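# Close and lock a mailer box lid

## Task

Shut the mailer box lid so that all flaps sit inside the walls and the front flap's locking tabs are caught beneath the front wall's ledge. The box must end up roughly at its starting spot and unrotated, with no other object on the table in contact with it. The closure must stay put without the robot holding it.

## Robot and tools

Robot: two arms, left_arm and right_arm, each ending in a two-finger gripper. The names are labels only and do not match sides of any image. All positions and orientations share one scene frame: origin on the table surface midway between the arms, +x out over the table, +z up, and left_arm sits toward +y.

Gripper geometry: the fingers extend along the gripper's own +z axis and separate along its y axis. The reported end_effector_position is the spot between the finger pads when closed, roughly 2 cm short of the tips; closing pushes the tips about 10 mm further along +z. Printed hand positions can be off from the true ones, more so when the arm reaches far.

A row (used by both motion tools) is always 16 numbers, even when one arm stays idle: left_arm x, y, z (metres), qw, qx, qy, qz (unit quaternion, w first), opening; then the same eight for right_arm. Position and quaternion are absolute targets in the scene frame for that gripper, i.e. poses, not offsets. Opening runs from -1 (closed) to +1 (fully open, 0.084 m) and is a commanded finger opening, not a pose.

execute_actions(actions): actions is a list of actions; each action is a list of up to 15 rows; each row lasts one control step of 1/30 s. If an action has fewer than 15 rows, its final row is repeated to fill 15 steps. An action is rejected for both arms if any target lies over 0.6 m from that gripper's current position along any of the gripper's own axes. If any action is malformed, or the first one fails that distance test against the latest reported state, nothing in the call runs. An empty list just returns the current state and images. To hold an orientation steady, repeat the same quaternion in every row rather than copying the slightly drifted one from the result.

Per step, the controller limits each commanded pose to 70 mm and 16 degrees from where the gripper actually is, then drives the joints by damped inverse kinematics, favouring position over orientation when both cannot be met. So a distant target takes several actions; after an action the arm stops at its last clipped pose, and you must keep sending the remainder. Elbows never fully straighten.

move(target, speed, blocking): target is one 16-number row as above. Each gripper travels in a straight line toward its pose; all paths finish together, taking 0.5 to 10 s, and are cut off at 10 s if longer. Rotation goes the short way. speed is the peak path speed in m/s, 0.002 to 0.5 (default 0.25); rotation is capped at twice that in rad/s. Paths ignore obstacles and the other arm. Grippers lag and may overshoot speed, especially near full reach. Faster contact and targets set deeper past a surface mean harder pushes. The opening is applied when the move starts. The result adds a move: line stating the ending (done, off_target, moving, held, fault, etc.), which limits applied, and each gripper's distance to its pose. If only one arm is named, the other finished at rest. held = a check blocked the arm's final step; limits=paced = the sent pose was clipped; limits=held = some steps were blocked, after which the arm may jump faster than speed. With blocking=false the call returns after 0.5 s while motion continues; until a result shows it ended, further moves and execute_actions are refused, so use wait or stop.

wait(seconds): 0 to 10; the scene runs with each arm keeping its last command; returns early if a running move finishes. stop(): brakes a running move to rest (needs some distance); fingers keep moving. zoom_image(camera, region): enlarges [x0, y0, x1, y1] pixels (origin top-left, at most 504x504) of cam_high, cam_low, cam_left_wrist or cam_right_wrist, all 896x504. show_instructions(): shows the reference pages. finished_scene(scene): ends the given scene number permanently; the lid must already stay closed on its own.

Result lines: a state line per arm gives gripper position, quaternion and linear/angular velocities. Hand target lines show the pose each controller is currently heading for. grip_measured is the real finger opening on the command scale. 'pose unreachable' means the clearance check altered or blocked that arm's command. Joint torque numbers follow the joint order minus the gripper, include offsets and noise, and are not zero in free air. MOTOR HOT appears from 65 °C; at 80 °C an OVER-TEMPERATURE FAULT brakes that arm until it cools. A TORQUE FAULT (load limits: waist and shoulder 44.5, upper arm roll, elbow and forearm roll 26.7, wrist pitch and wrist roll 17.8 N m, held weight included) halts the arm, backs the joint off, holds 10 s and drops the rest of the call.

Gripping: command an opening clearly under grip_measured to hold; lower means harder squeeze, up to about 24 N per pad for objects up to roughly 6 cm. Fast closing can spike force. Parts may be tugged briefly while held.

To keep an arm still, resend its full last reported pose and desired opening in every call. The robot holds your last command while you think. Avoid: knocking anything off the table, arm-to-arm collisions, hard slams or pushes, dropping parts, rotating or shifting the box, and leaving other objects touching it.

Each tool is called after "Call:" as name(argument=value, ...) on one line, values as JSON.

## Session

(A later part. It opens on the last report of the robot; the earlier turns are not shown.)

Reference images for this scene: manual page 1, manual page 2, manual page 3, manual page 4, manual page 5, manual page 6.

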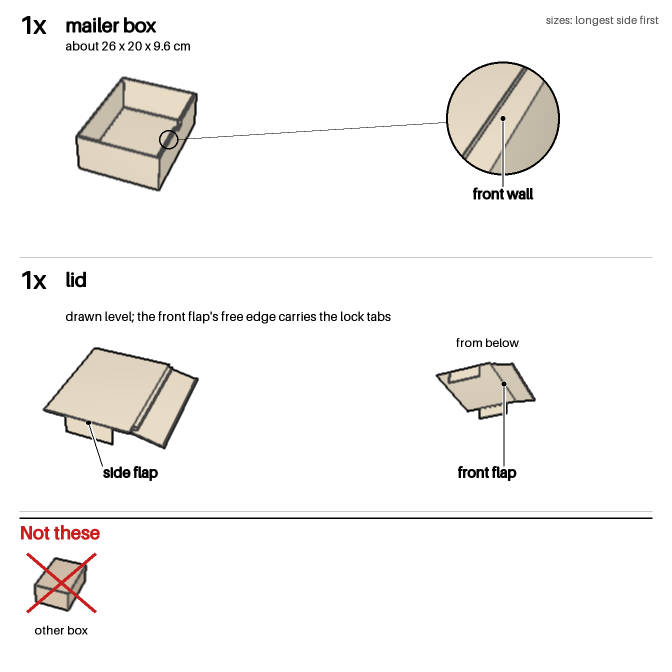

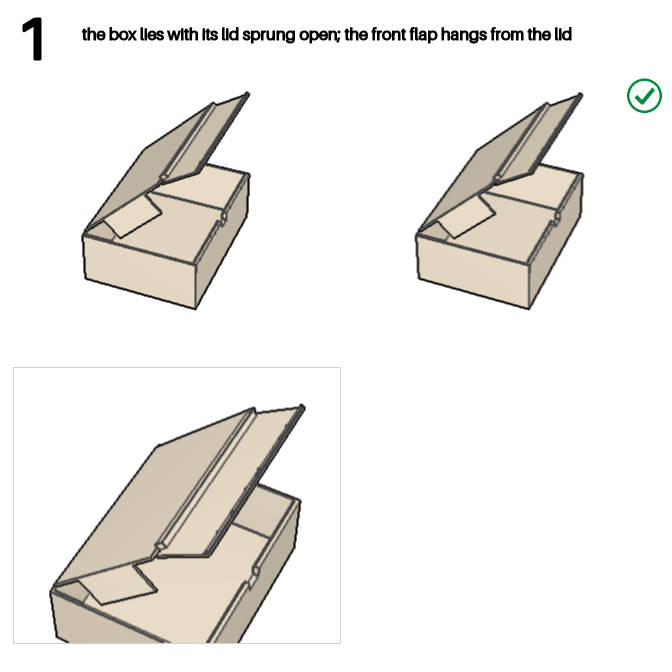

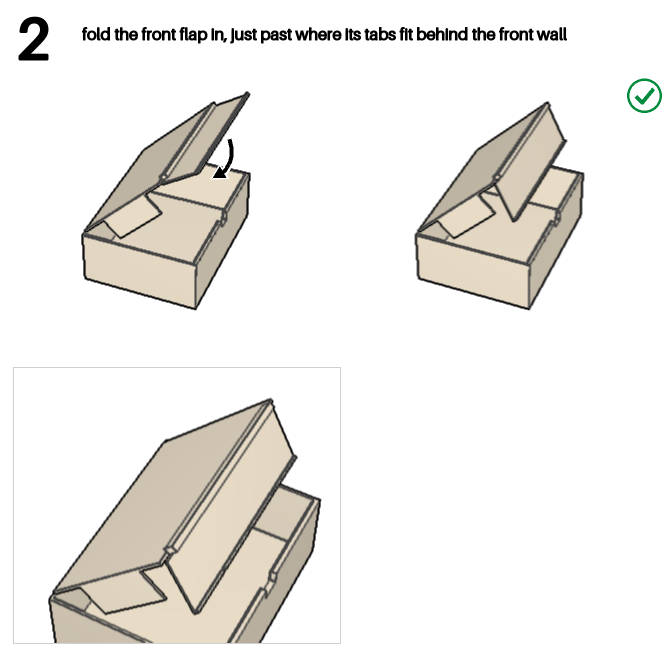

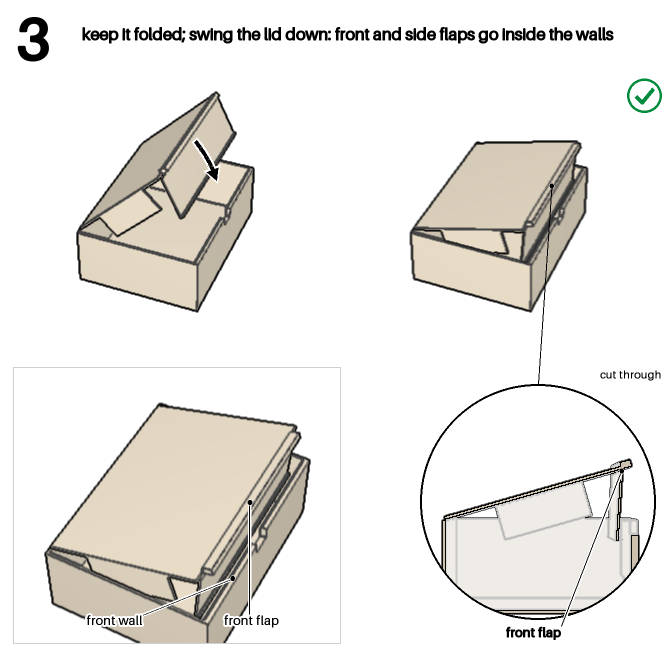

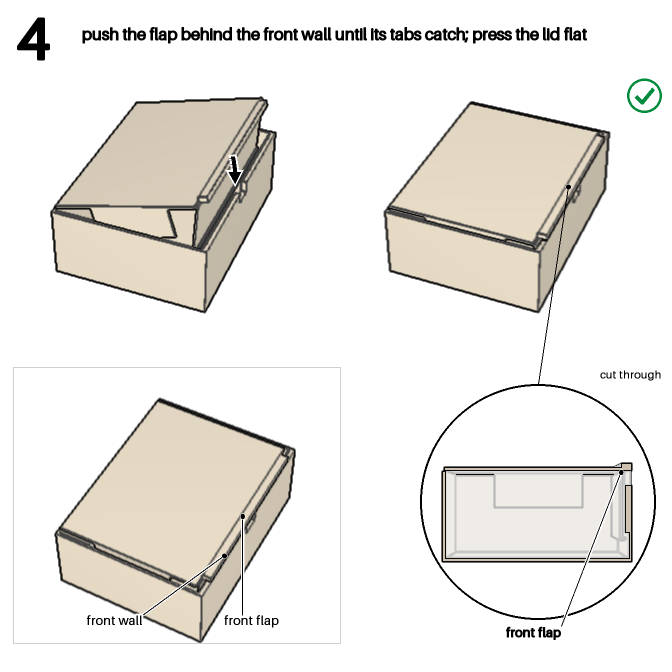

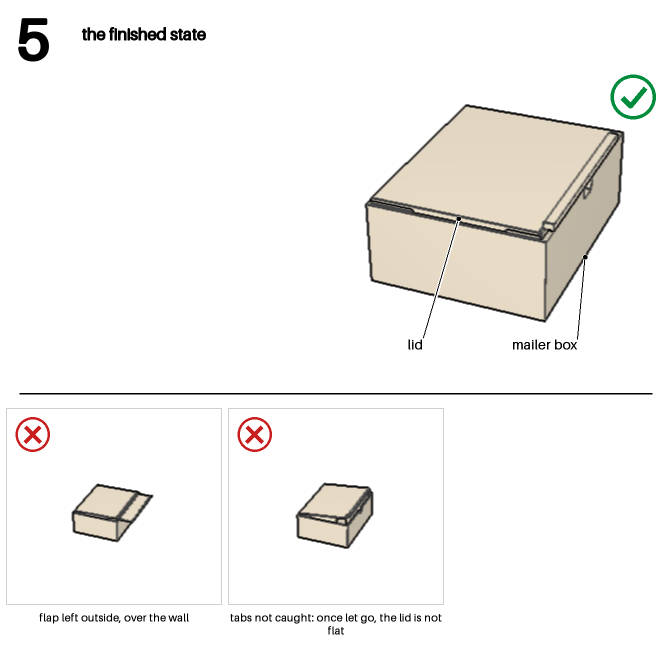

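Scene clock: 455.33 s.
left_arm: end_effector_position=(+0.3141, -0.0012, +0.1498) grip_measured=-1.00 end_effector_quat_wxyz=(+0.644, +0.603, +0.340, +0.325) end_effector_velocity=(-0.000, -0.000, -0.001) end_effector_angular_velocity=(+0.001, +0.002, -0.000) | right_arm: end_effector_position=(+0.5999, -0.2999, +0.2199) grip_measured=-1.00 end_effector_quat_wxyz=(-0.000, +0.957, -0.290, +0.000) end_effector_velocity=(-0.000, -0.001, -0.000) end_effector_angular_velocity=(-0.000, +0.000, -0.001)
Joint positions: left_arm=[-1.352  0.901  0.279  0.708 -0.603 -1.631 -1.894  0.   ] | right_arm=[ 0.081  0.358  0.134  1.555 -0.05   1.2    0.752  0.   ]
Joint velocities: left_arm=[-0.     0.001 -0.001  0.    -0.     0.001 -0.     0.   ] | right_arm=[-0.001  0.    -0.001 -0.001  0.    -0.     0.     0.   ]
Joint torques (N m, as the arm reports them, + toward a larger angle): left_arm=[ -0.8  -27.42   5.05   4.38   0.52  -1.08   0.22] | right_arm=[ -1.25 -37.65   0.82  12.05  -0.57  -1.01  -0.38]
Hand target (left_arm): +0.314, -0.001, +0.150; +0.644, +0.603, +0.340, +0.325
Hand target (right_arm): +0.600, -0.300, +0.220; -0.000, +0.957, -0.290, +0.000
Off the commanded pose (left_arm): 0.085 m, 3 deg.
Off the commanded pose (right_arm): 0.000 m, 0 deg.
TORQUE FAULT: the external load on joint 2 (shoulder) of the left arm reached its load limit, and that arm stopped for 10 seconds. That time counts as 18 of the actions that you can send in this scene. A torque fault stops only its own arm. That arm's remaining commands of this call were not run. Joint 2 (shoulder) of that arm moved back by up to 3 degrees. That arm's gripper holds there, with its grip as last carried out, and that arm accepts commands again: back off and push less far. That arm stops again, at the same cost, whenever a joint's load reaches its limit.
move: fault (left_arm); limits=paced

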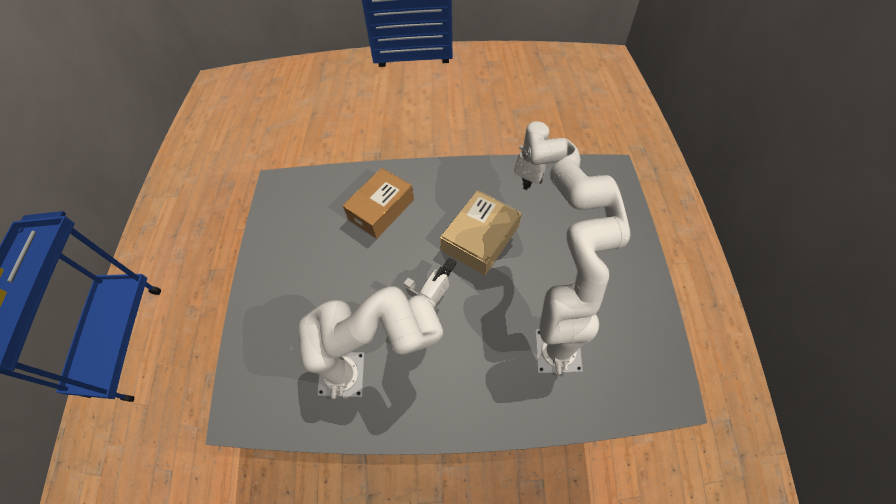

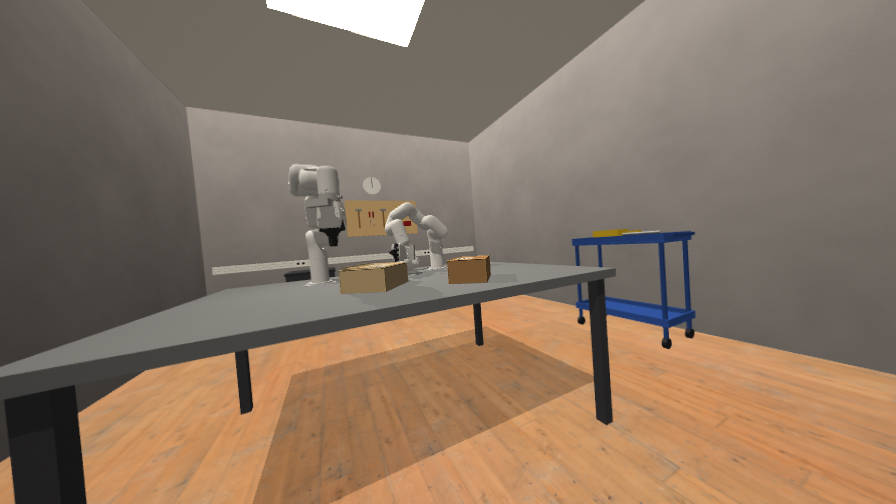

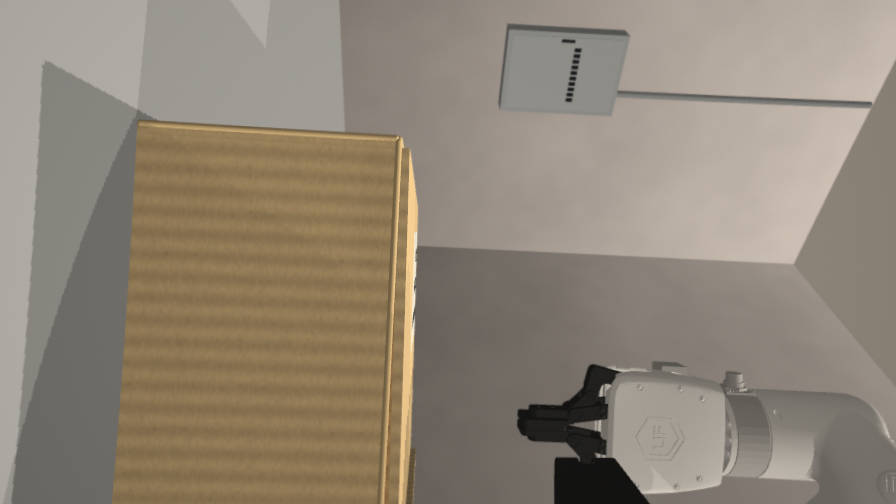

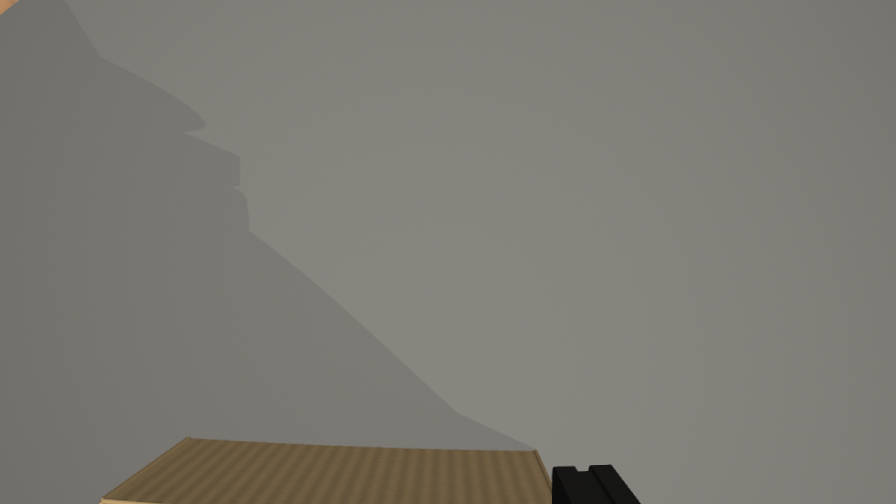

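Call:
move(target=[0.30,0.02,0.27,0.6235,0.6235,0.3336,0.3336,-1,0.60,-0.30,0.22,0,0.957,-0.29,0,-1], speed=0.08)

Call:
move(target=[0.325,-0.005,0.22,0,0.29,0.957,0,-1,0.60,-0.30,0.22,0,0.957,-0.29,0,-1], speed=0.1)

Scene clock: 467.17 s.
left_arm: end_effector_position=(+0.3002, +0.0198, +0.2694) grip_measured=-1.00 end_effector_quat_wxyz=(+0.623, +0.624, +0.334, +0.334) end_effector_velocity=(-0.000, +0.000, +0.003) end_effector_angular_velocity=(+0.003, +0.002, +0.001) | right_arm: end_effector_position=(+0.6000, -0.3000, +0.2200) grip_measured=-1.00 end_effector_quat_wxyz=(-0.000, +0.957, -0.290, -0.000) end_effector_velocity=(-0.000, +0.000, +0.000) end_effector_angular_velocity=(-0.000, +0.000, +0.001)
Joint positions: left_arm=[-1.444  0.36   0.342  0.445 -0.559 -1.419 -1.616  0.   ] | right_arm=[ 0.081  0.358  0.134  1.556 -0.05   1.201  0.751  0.   ]
Joint velocities: left_arm=[-0.004 -0.016  0.001 -0.004 -0.003  0.011  0.012  0.   ] | right_arm=[ 0.001 -0.    -0.001  0.    -0.     0.001 -0.     0.   ]
Joint torques (N m, as the arm reports them, + toward a larger angle): left_arm=[ -1.11 -21.48   2.72   9.14   0.94  -1.22   0.14] | right_arm=[ -1.21 -37.49   0.74  11.92  -0.48  -1.03  -0.3 ]
Hand target (left_arm): +0.300, +0.020, +0.270; +0.623, +0.623, +0.334, +0.334
Hand target (right_arm): +0.600, -0.300, +0.220; -0.000, +0.957, -0.290, -0.000
Off the commanded pose (left_arm): 0.001 m, 0 deg.
Off the commanded pose (right_arm): 0.000 m, 0 deg.
move: done

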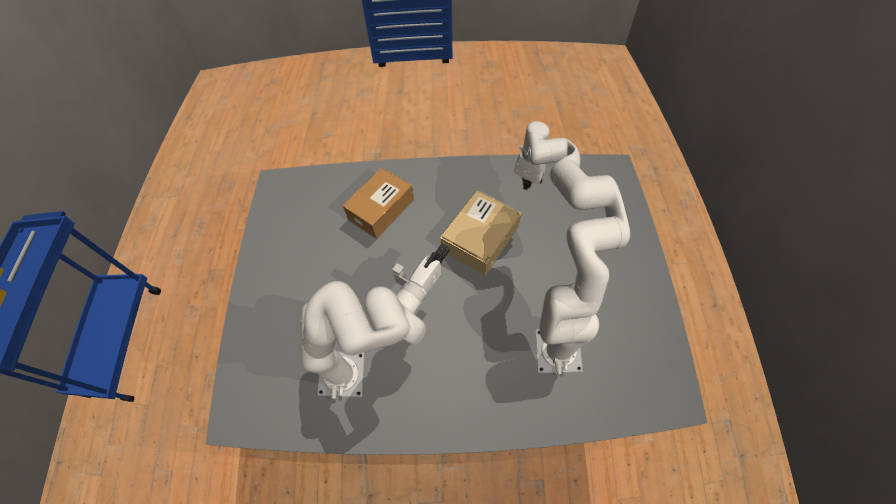

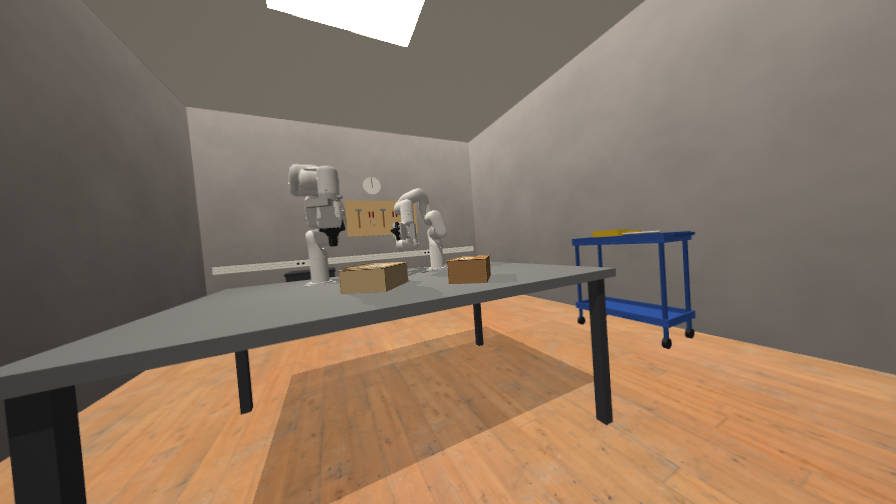

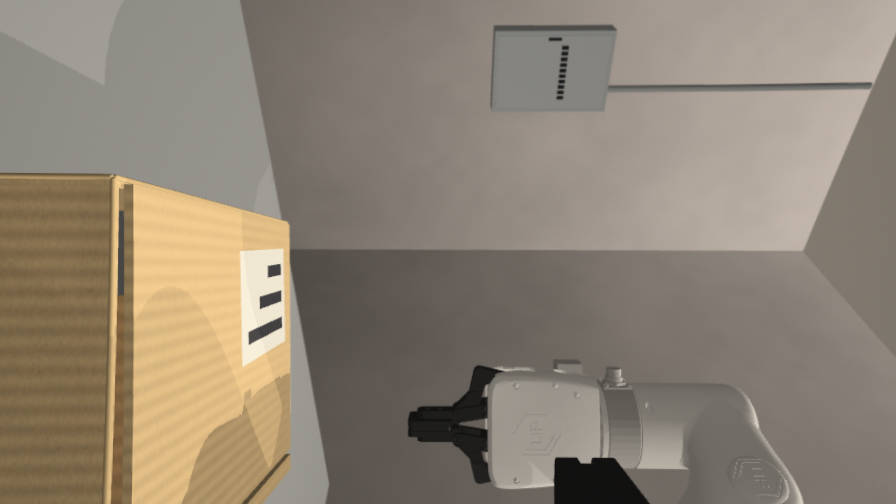

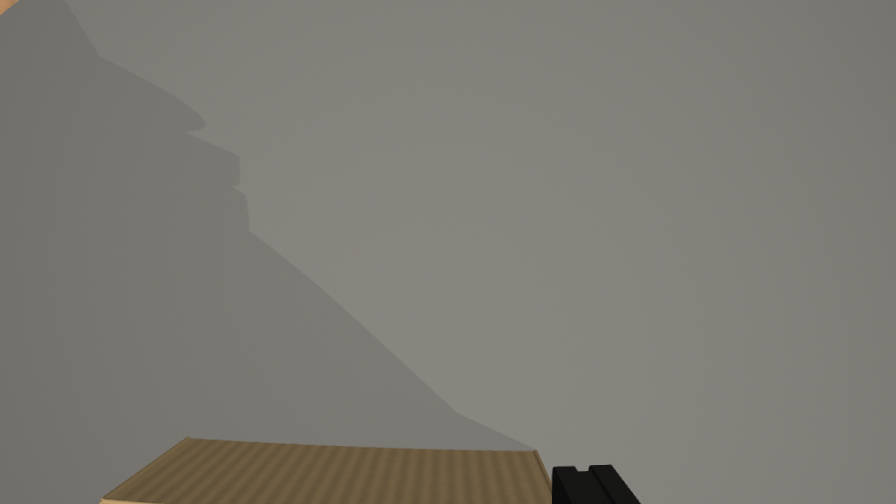

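Scene clock: 477.50 s.
left_arm: end_effector_position=(+0.3222, -0.0046, +0.2217) grip_measured=-1.00 end_effector_quat_wxyz=(+0.033, +0.320, +0.947, +0.018) end_effector_velocity=(+0.000, -0.000, +0.001) end_effector_angular_velocity=(+0.003, +0.013, +0.007) | right_arm: end_effector_position=(+0.6000, -0.3000, +0.2200) grip_measured=-1.00 end_effector_quat_wxyz=(-0.000, +0.957, -0.290, -0.000) end_effector_velocity=(+0.000, +0.000, -0.000) end_effector_angular_velocity=(-0.001, -0.001, +0.001)
Joint positions: left_arm=[-0.85   0.796 -0.052  2.259 -3.037 -1.429 -0.268  0.   ] | right_arm=[ 0.081  0.358  0.134  1.556 -0.05   1.201  0.751  0.   ]
Joint velocities: left_arm=[ 0.004  0.02  -0.003  0.035 -0.006 -0.025 -0.001  0.   ] | right_arm=[ 0.002  0.    -0.002 -0.    -0.    -0.002 -0.     0.   ]
Joint torques (N m, as the arm reports them, + toward a larger angle): left_arm=[ -1.01 -38.25  -0.46  16.14   1.1   -0.75   0.16] | right_arm=[ -1.2  -37.68   0.62  12.01  -0.63  -1.05  -0.44]
Hand target (left_arm): +0.322, -0.005, +0.222; +0.032, +0.320, +0.947, +0.018
Hand target (right_arm): +0.600, -0.300, +0.220; -0.000, +0.957, -0.290, -0.000
Off the commanded pose (left_arm): 0.003 m, 6 deg.
Off the commanded pose (right_arm): 0.000 m, 0 deg.
move: off_target (left_arm; path cut at 10 s)

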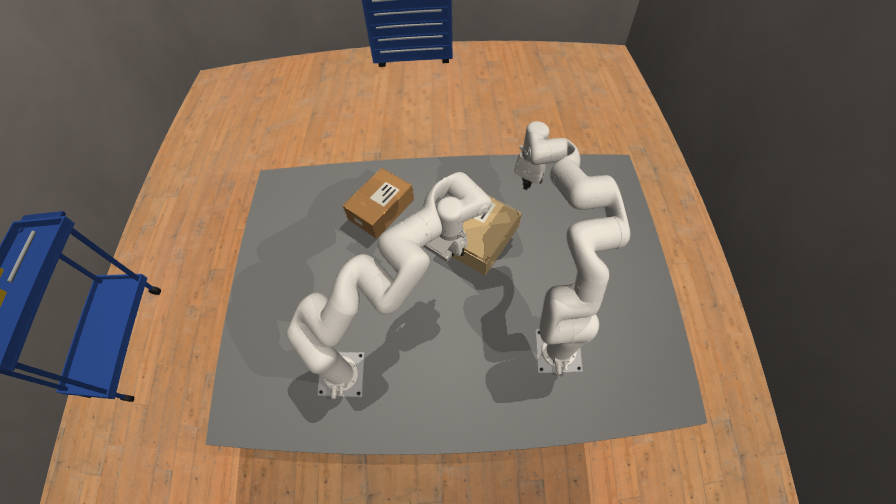

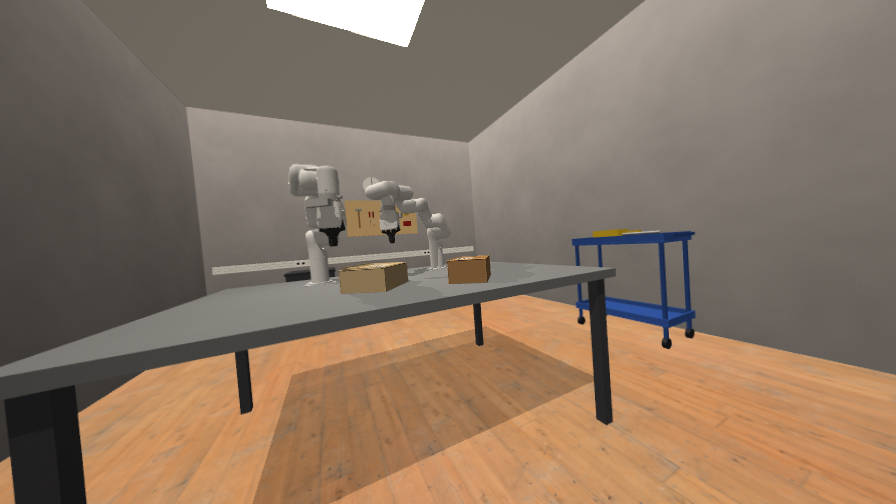

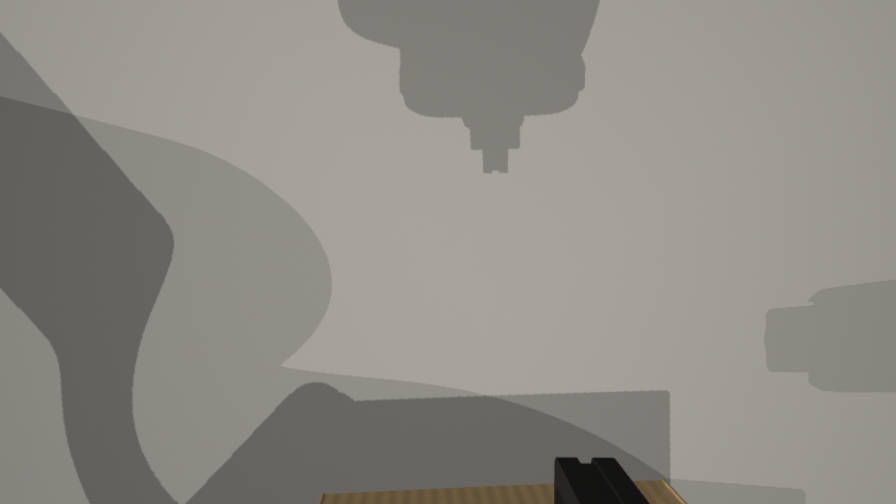

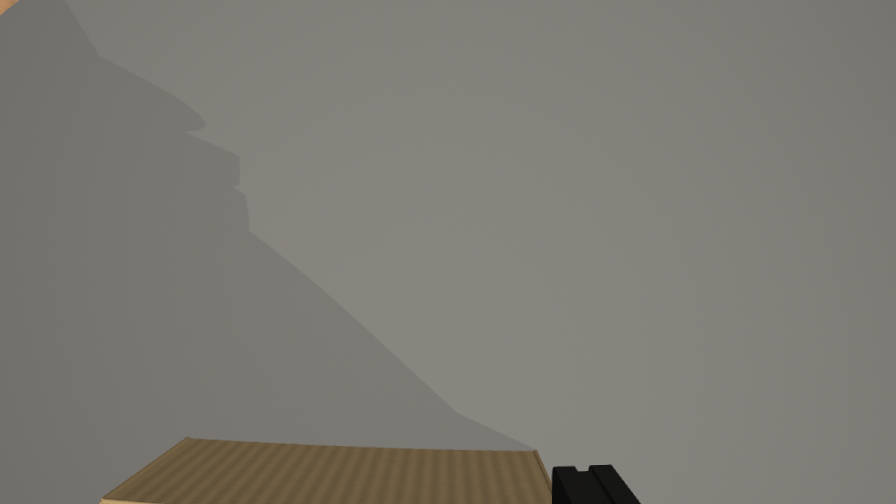

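Call:
move(target=[0.33,-0.008,0.13,0,0.29,0.957,0,-1,0.60,-0.30,0.22,0,0.957,-0.29,0,-1], speed=0.05)

Scene clock: 483.63 s.
left_arm: end_effector_position=(+0.3297, -0.0079, +0.1305) grip_measured=-1.00 end_effector_quat_wxyz=(+0.000, +0.290, +0.957, -0.000) end_effector_velocity=(+0.000, -0.001, -0.002) end_effector_angular_velocity=(-0.004, -0.000, +0.001) | right_arm: end_effector_position=(+0.6000, -0.3000, +0.2200) grip_measured=-1.00 end_effector_quat_wxyz=(-0.000, +0.957, -0.290, +0.000) end_effector_velocity=(+0.000, -0.002, -0.000) end_effector_angular_velocity=(-0.002, -0.000, -0.002)
Joint positions: left_arm=[-0.804  0.895 -0.064  2.164 -3.09  -1.27  -0.292  0.   ] | right_arm=[ 0.081  0.358  0.134  1.556 -0.05   1.201  0.751  0.   ]
Joint velocities: left_arm=[ 0.     0.003 -0.001  0.002 -0.002  0.005 -0.     0.   ] | right_arm=[-0.001  0.    -0.002 -0.    -0.002 -0.001  0.     0.   ]
Joint torques (N m, as the arm reports them, + toward a larger angle): left_arm=[ -1.38 -40.19  -0.78  16.36   0.84  -0.94   0.05] | right_arm=[ -1.33 -37.94   0.73  12.11  -0.64  -0.98  -0.29]
Hand target (left_arm): +0.330, -0.008, +0.130; -0.000, +0.290, +0.957, -0.000
Hand target (right_arm): +0.600, -0.300, +0.220; +0.000, +0.957, -0.290, -0.000
Off the commanded pose (left_arm): 0.001 m, 0 deg.
Off the commanded pose (right_arm): 0.000 m, 0 deg.
move: done

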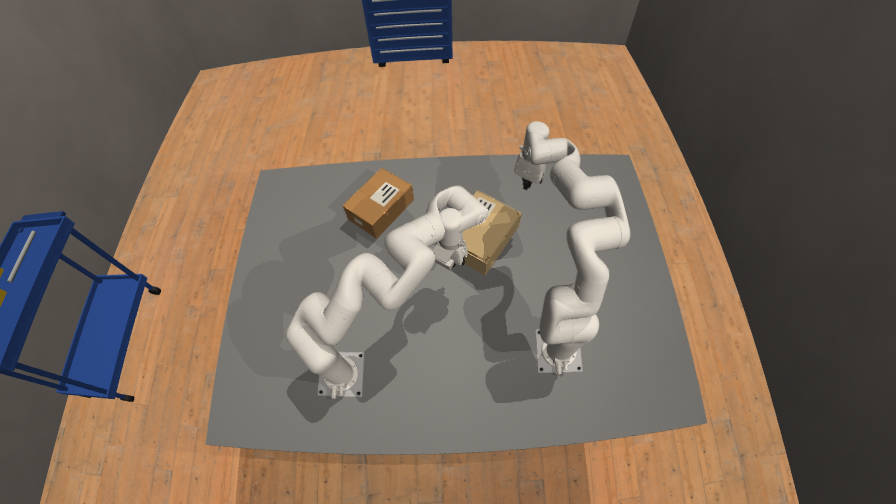

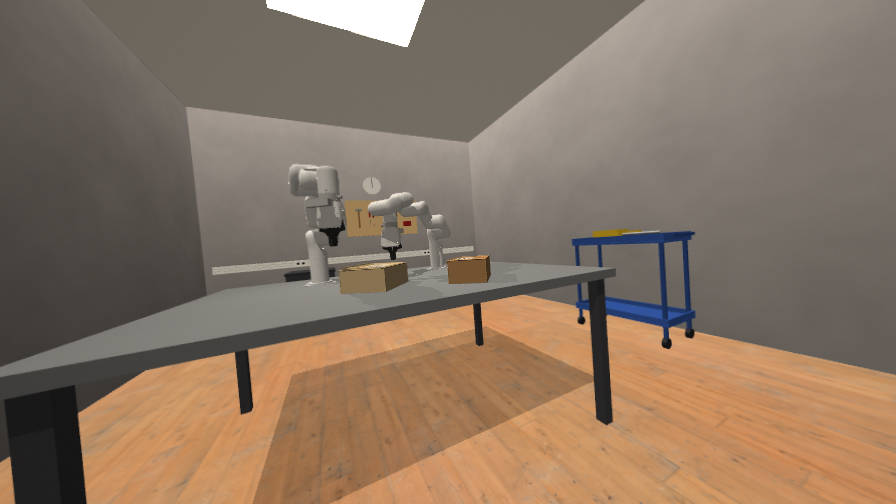

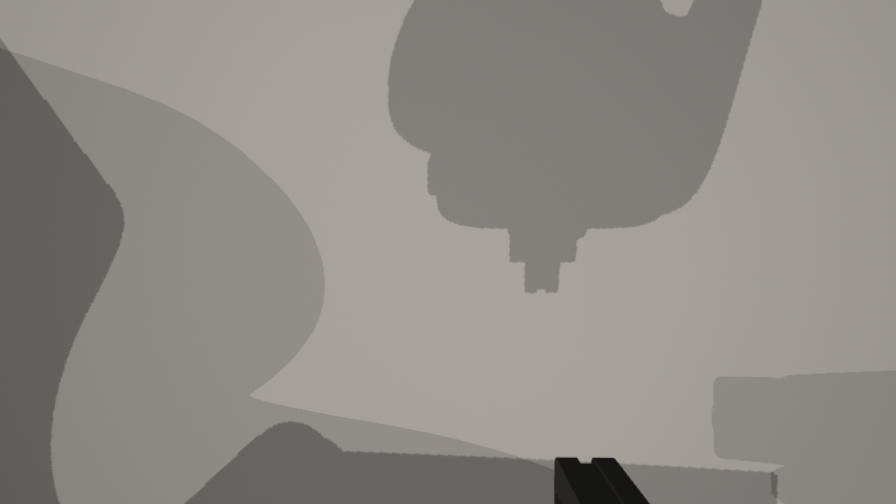

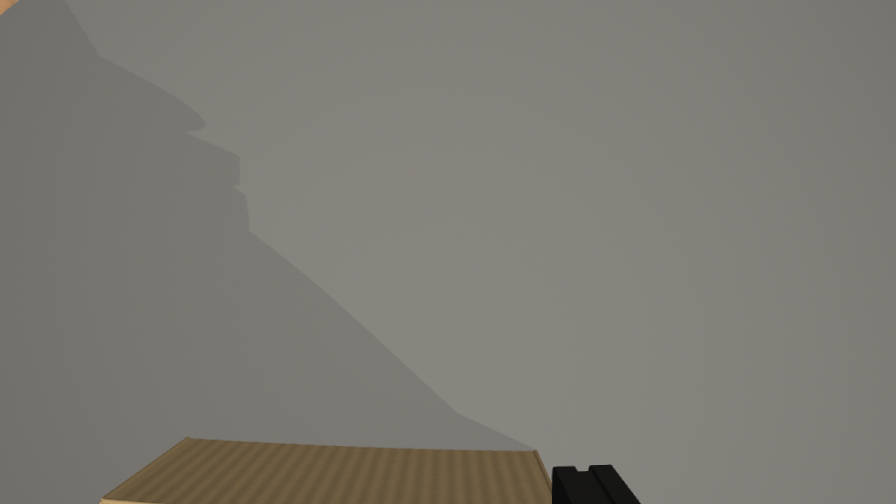

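Call:
move(target=[0.330,-0.008,0.07,0,0.29,0.957,0,-1,0.60,-0.30,0.22,0,0.957,-0.29,0,-1], speed=0.05)

Call:
move(target=[0.370,-0.035,0.07,0,0.29,0.957,0,-1,0.60,-0.30,0.22,0,0.957,-0.29,0,-1], speed=0.02)

Call:
zoom_image(camera="cam_high", region=[430,160,550,280])

Scene clock: 513.50 s.
left_arm: end_effector_position=(+0.3299, -0.0079, +0.0705) grip_measured=-1.00 end_effector_quat_wxyz=(+0.000, +0.290, +0.957, -0.000) end_effector_velocity=(-0.001, -0.001, -0.002) end_effector_angular_velocity=(-0.000, +0.000, -0.001) | right_arm: end_effector_position=(+0.6000, -0.3000, +0.2200) grip_measured=-1.00 end_effector_quat_wxyz=(+0.000, +0.957, -0.290, -0.000) end_effector_velocity=(-0.000, +0.000, -0.000) end_effector_angular_velocity=(-0.000, +0.001, +0.001)
Joint positions: left_arm=[-0.804  0.947 -0.06   2.082 -3.087 -1.137 -0.295  0.   ] | right_arm=[ 0.081  0.358  0.134  1.556 -0.05   1.201  0.751  0.   ]
Joint velocities: left_arm=[-0.002  0.003 -0.    -0.001 -0.     0.004 -0.     0.   ] | right_arm=[-0.     0.     0.001  0.    -0.     0.001 -0.     0.   ]
Joint torques (N m, as the arm reports them, + toward a larger angle): left_arm=[ -0.96 -40.27  -0.89  16.17   0.74  -0.92   0.18] | right_arm=[ -1.21 -37.79   0.71  11.92  -0.67  -1.12  -0.37]
Hand target (left_arm): +0.330, -0.008, +0.070; +0.000, +0.290, +0.957, +0.000
Hand target (right_arm): +0.600, -0.300, +0.220; +0.000, +0.957, -0.290, -0.000
Off the commanded pose (left_arm): 0.000 m, 0 deg.
Off the commanded pose (right_arm): 0.000 m, 0 deg.
move: done

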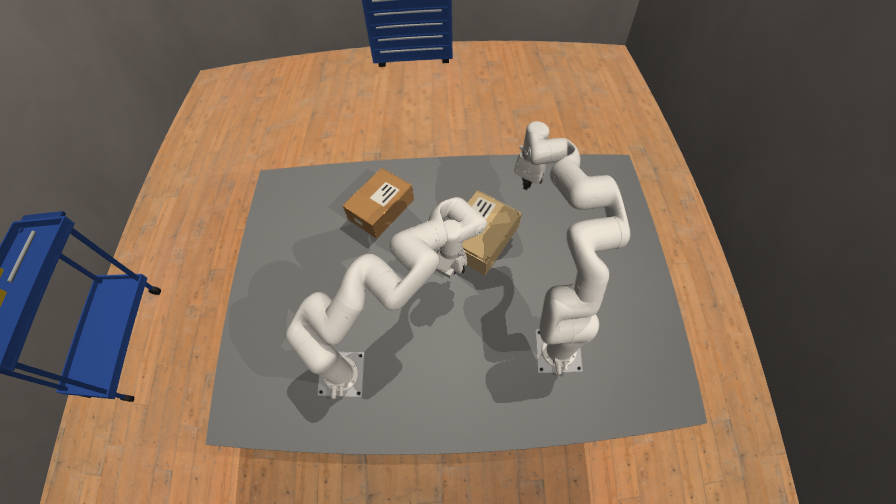

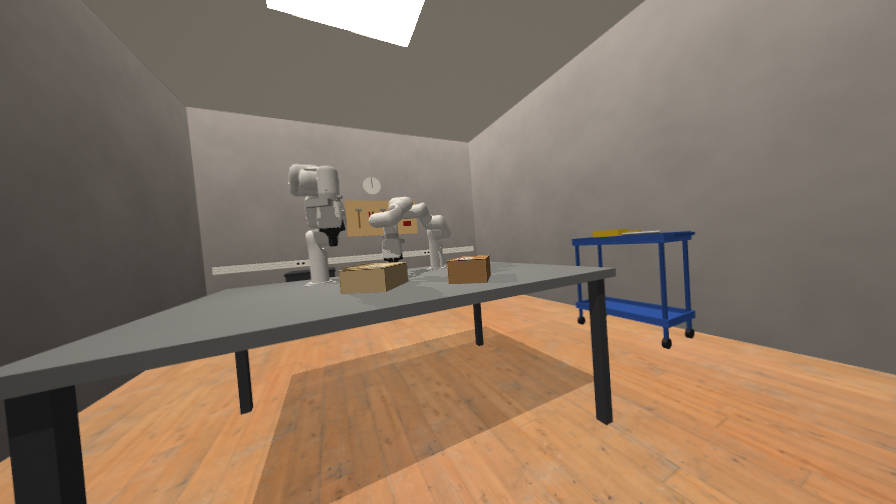

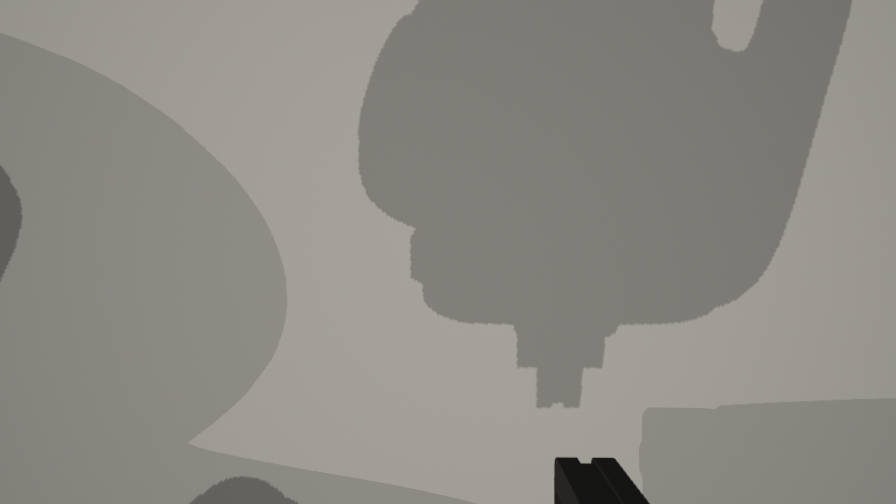

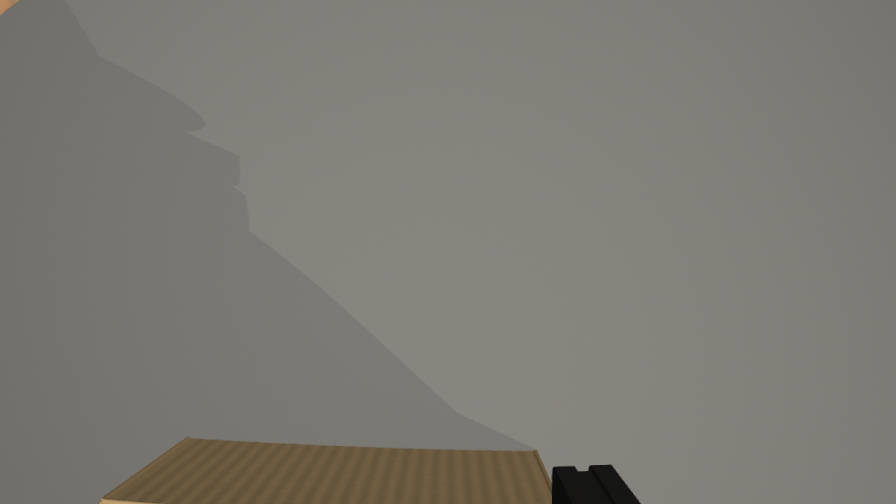

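Scene clock: 516.20 s.
left_arm: end_effector_position=(+0.3693, -0.0345, +0.0698) grip_measured=-1.00 end_effector_quat_wxyz=(+0.020, +0.290, +0.957, -0.012) end_effector_velocity=(+0.001, -0.002, -0.001) end_effector_angular_velocity=(-0.006, -0.006, -0.002) | right_arm: end_effector_position=(+0.6000, -0.3000, +0.2200) grip_measured=-1.00 end_effector_quat_wxyz=(-0.000, +0.957, -0.290, +0.000) end_effector_velocity=(-0.000, -0.001, +0.000) end_effector_angular_velocity=(-0.001, +0.001, -0.002)
Joint positions: left_arm=[-0.799  1.285 -0.068  2.704 -3.075 -1.374 -0.26   0.   ] | right_arm=[ 0.081  0.358  0.134  1.556 -0.05   1.201  0.751  0.   ]
Joint velocities: left_arm=[ 0.001  0.002 -0.008  0.002  0.008  0.008 -0.001  0.   ] | right_arm=[-0.    -0.    -0.002  0.    -0.     0.001 -0.     0.   ]
Joint torques (N m, as the arm reports them, + toward a larger angle): left_arm=[ -1.02 -43.22  -0.73  16.28   0.73  -0.86   0.05] | right_arm=[ -1.41 -37.73   0.72  12.03  -0.58  -1.1   -0.4 ]
Hand target (left_arm): +0.370, -0.035, +0.070; +0.020, +0.290, +0.957, -0.012
Hand target (right_arm): +0.600, -0.300, +0.220; +0.000, +0.957, -0.290, +0.000
Off the commanded pose (left_arm): 0.001 m, 3 deg.
Off the commanded pose (right_arm): 0.000 m, 0 deg.
elbow stopped short (left arm): the move would have taken joint 4 (elbow) straighter than the controller allows; a more bent joint 4 avoids this.
move: off_target (left_arm)

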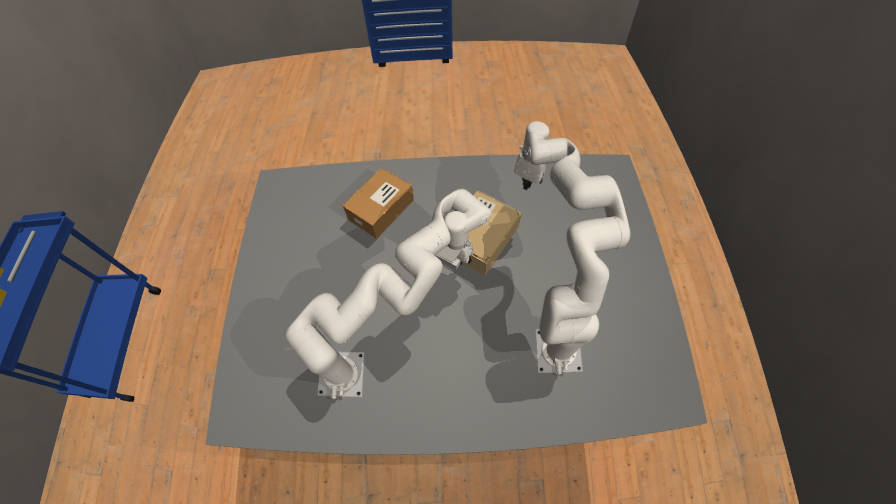

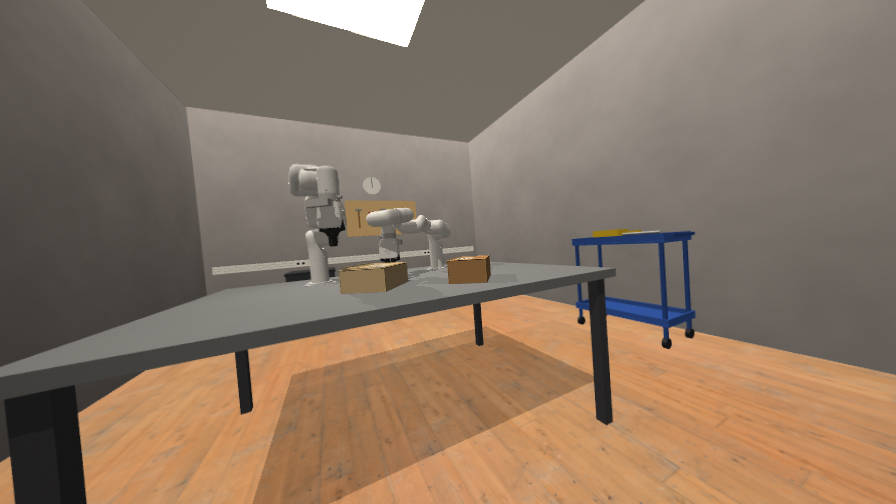

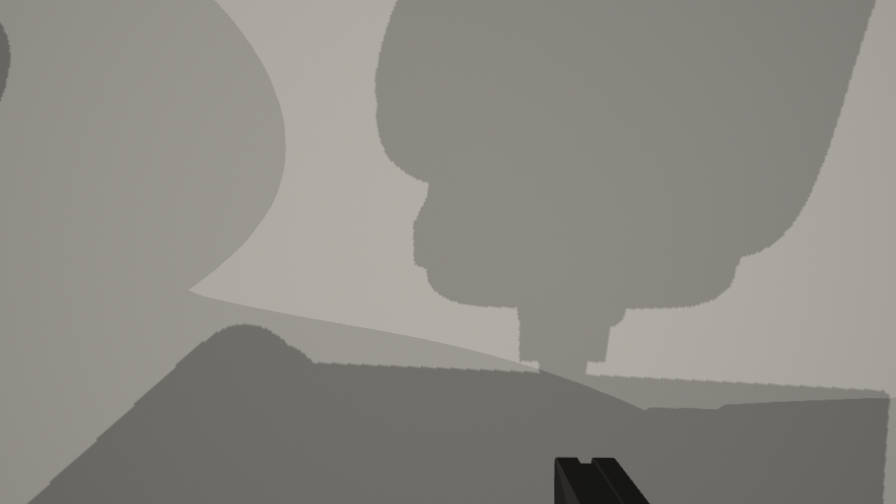

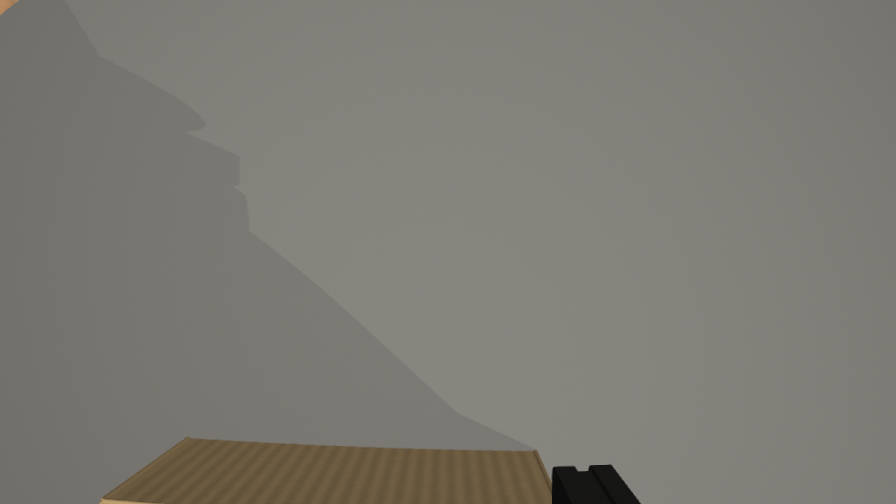

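Region (430, 160, 550, 280) of cam_high's 896x504 image, scaled by 4.200, with more detail than that image has.

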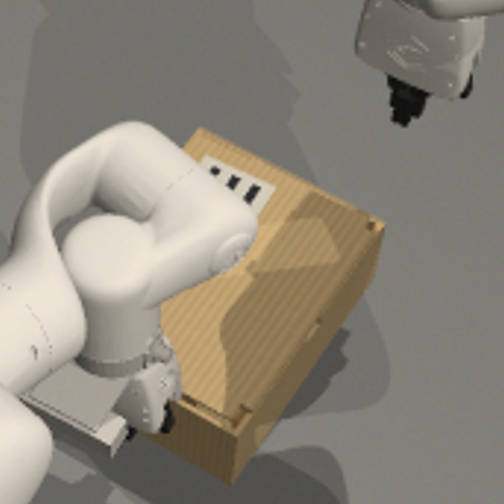

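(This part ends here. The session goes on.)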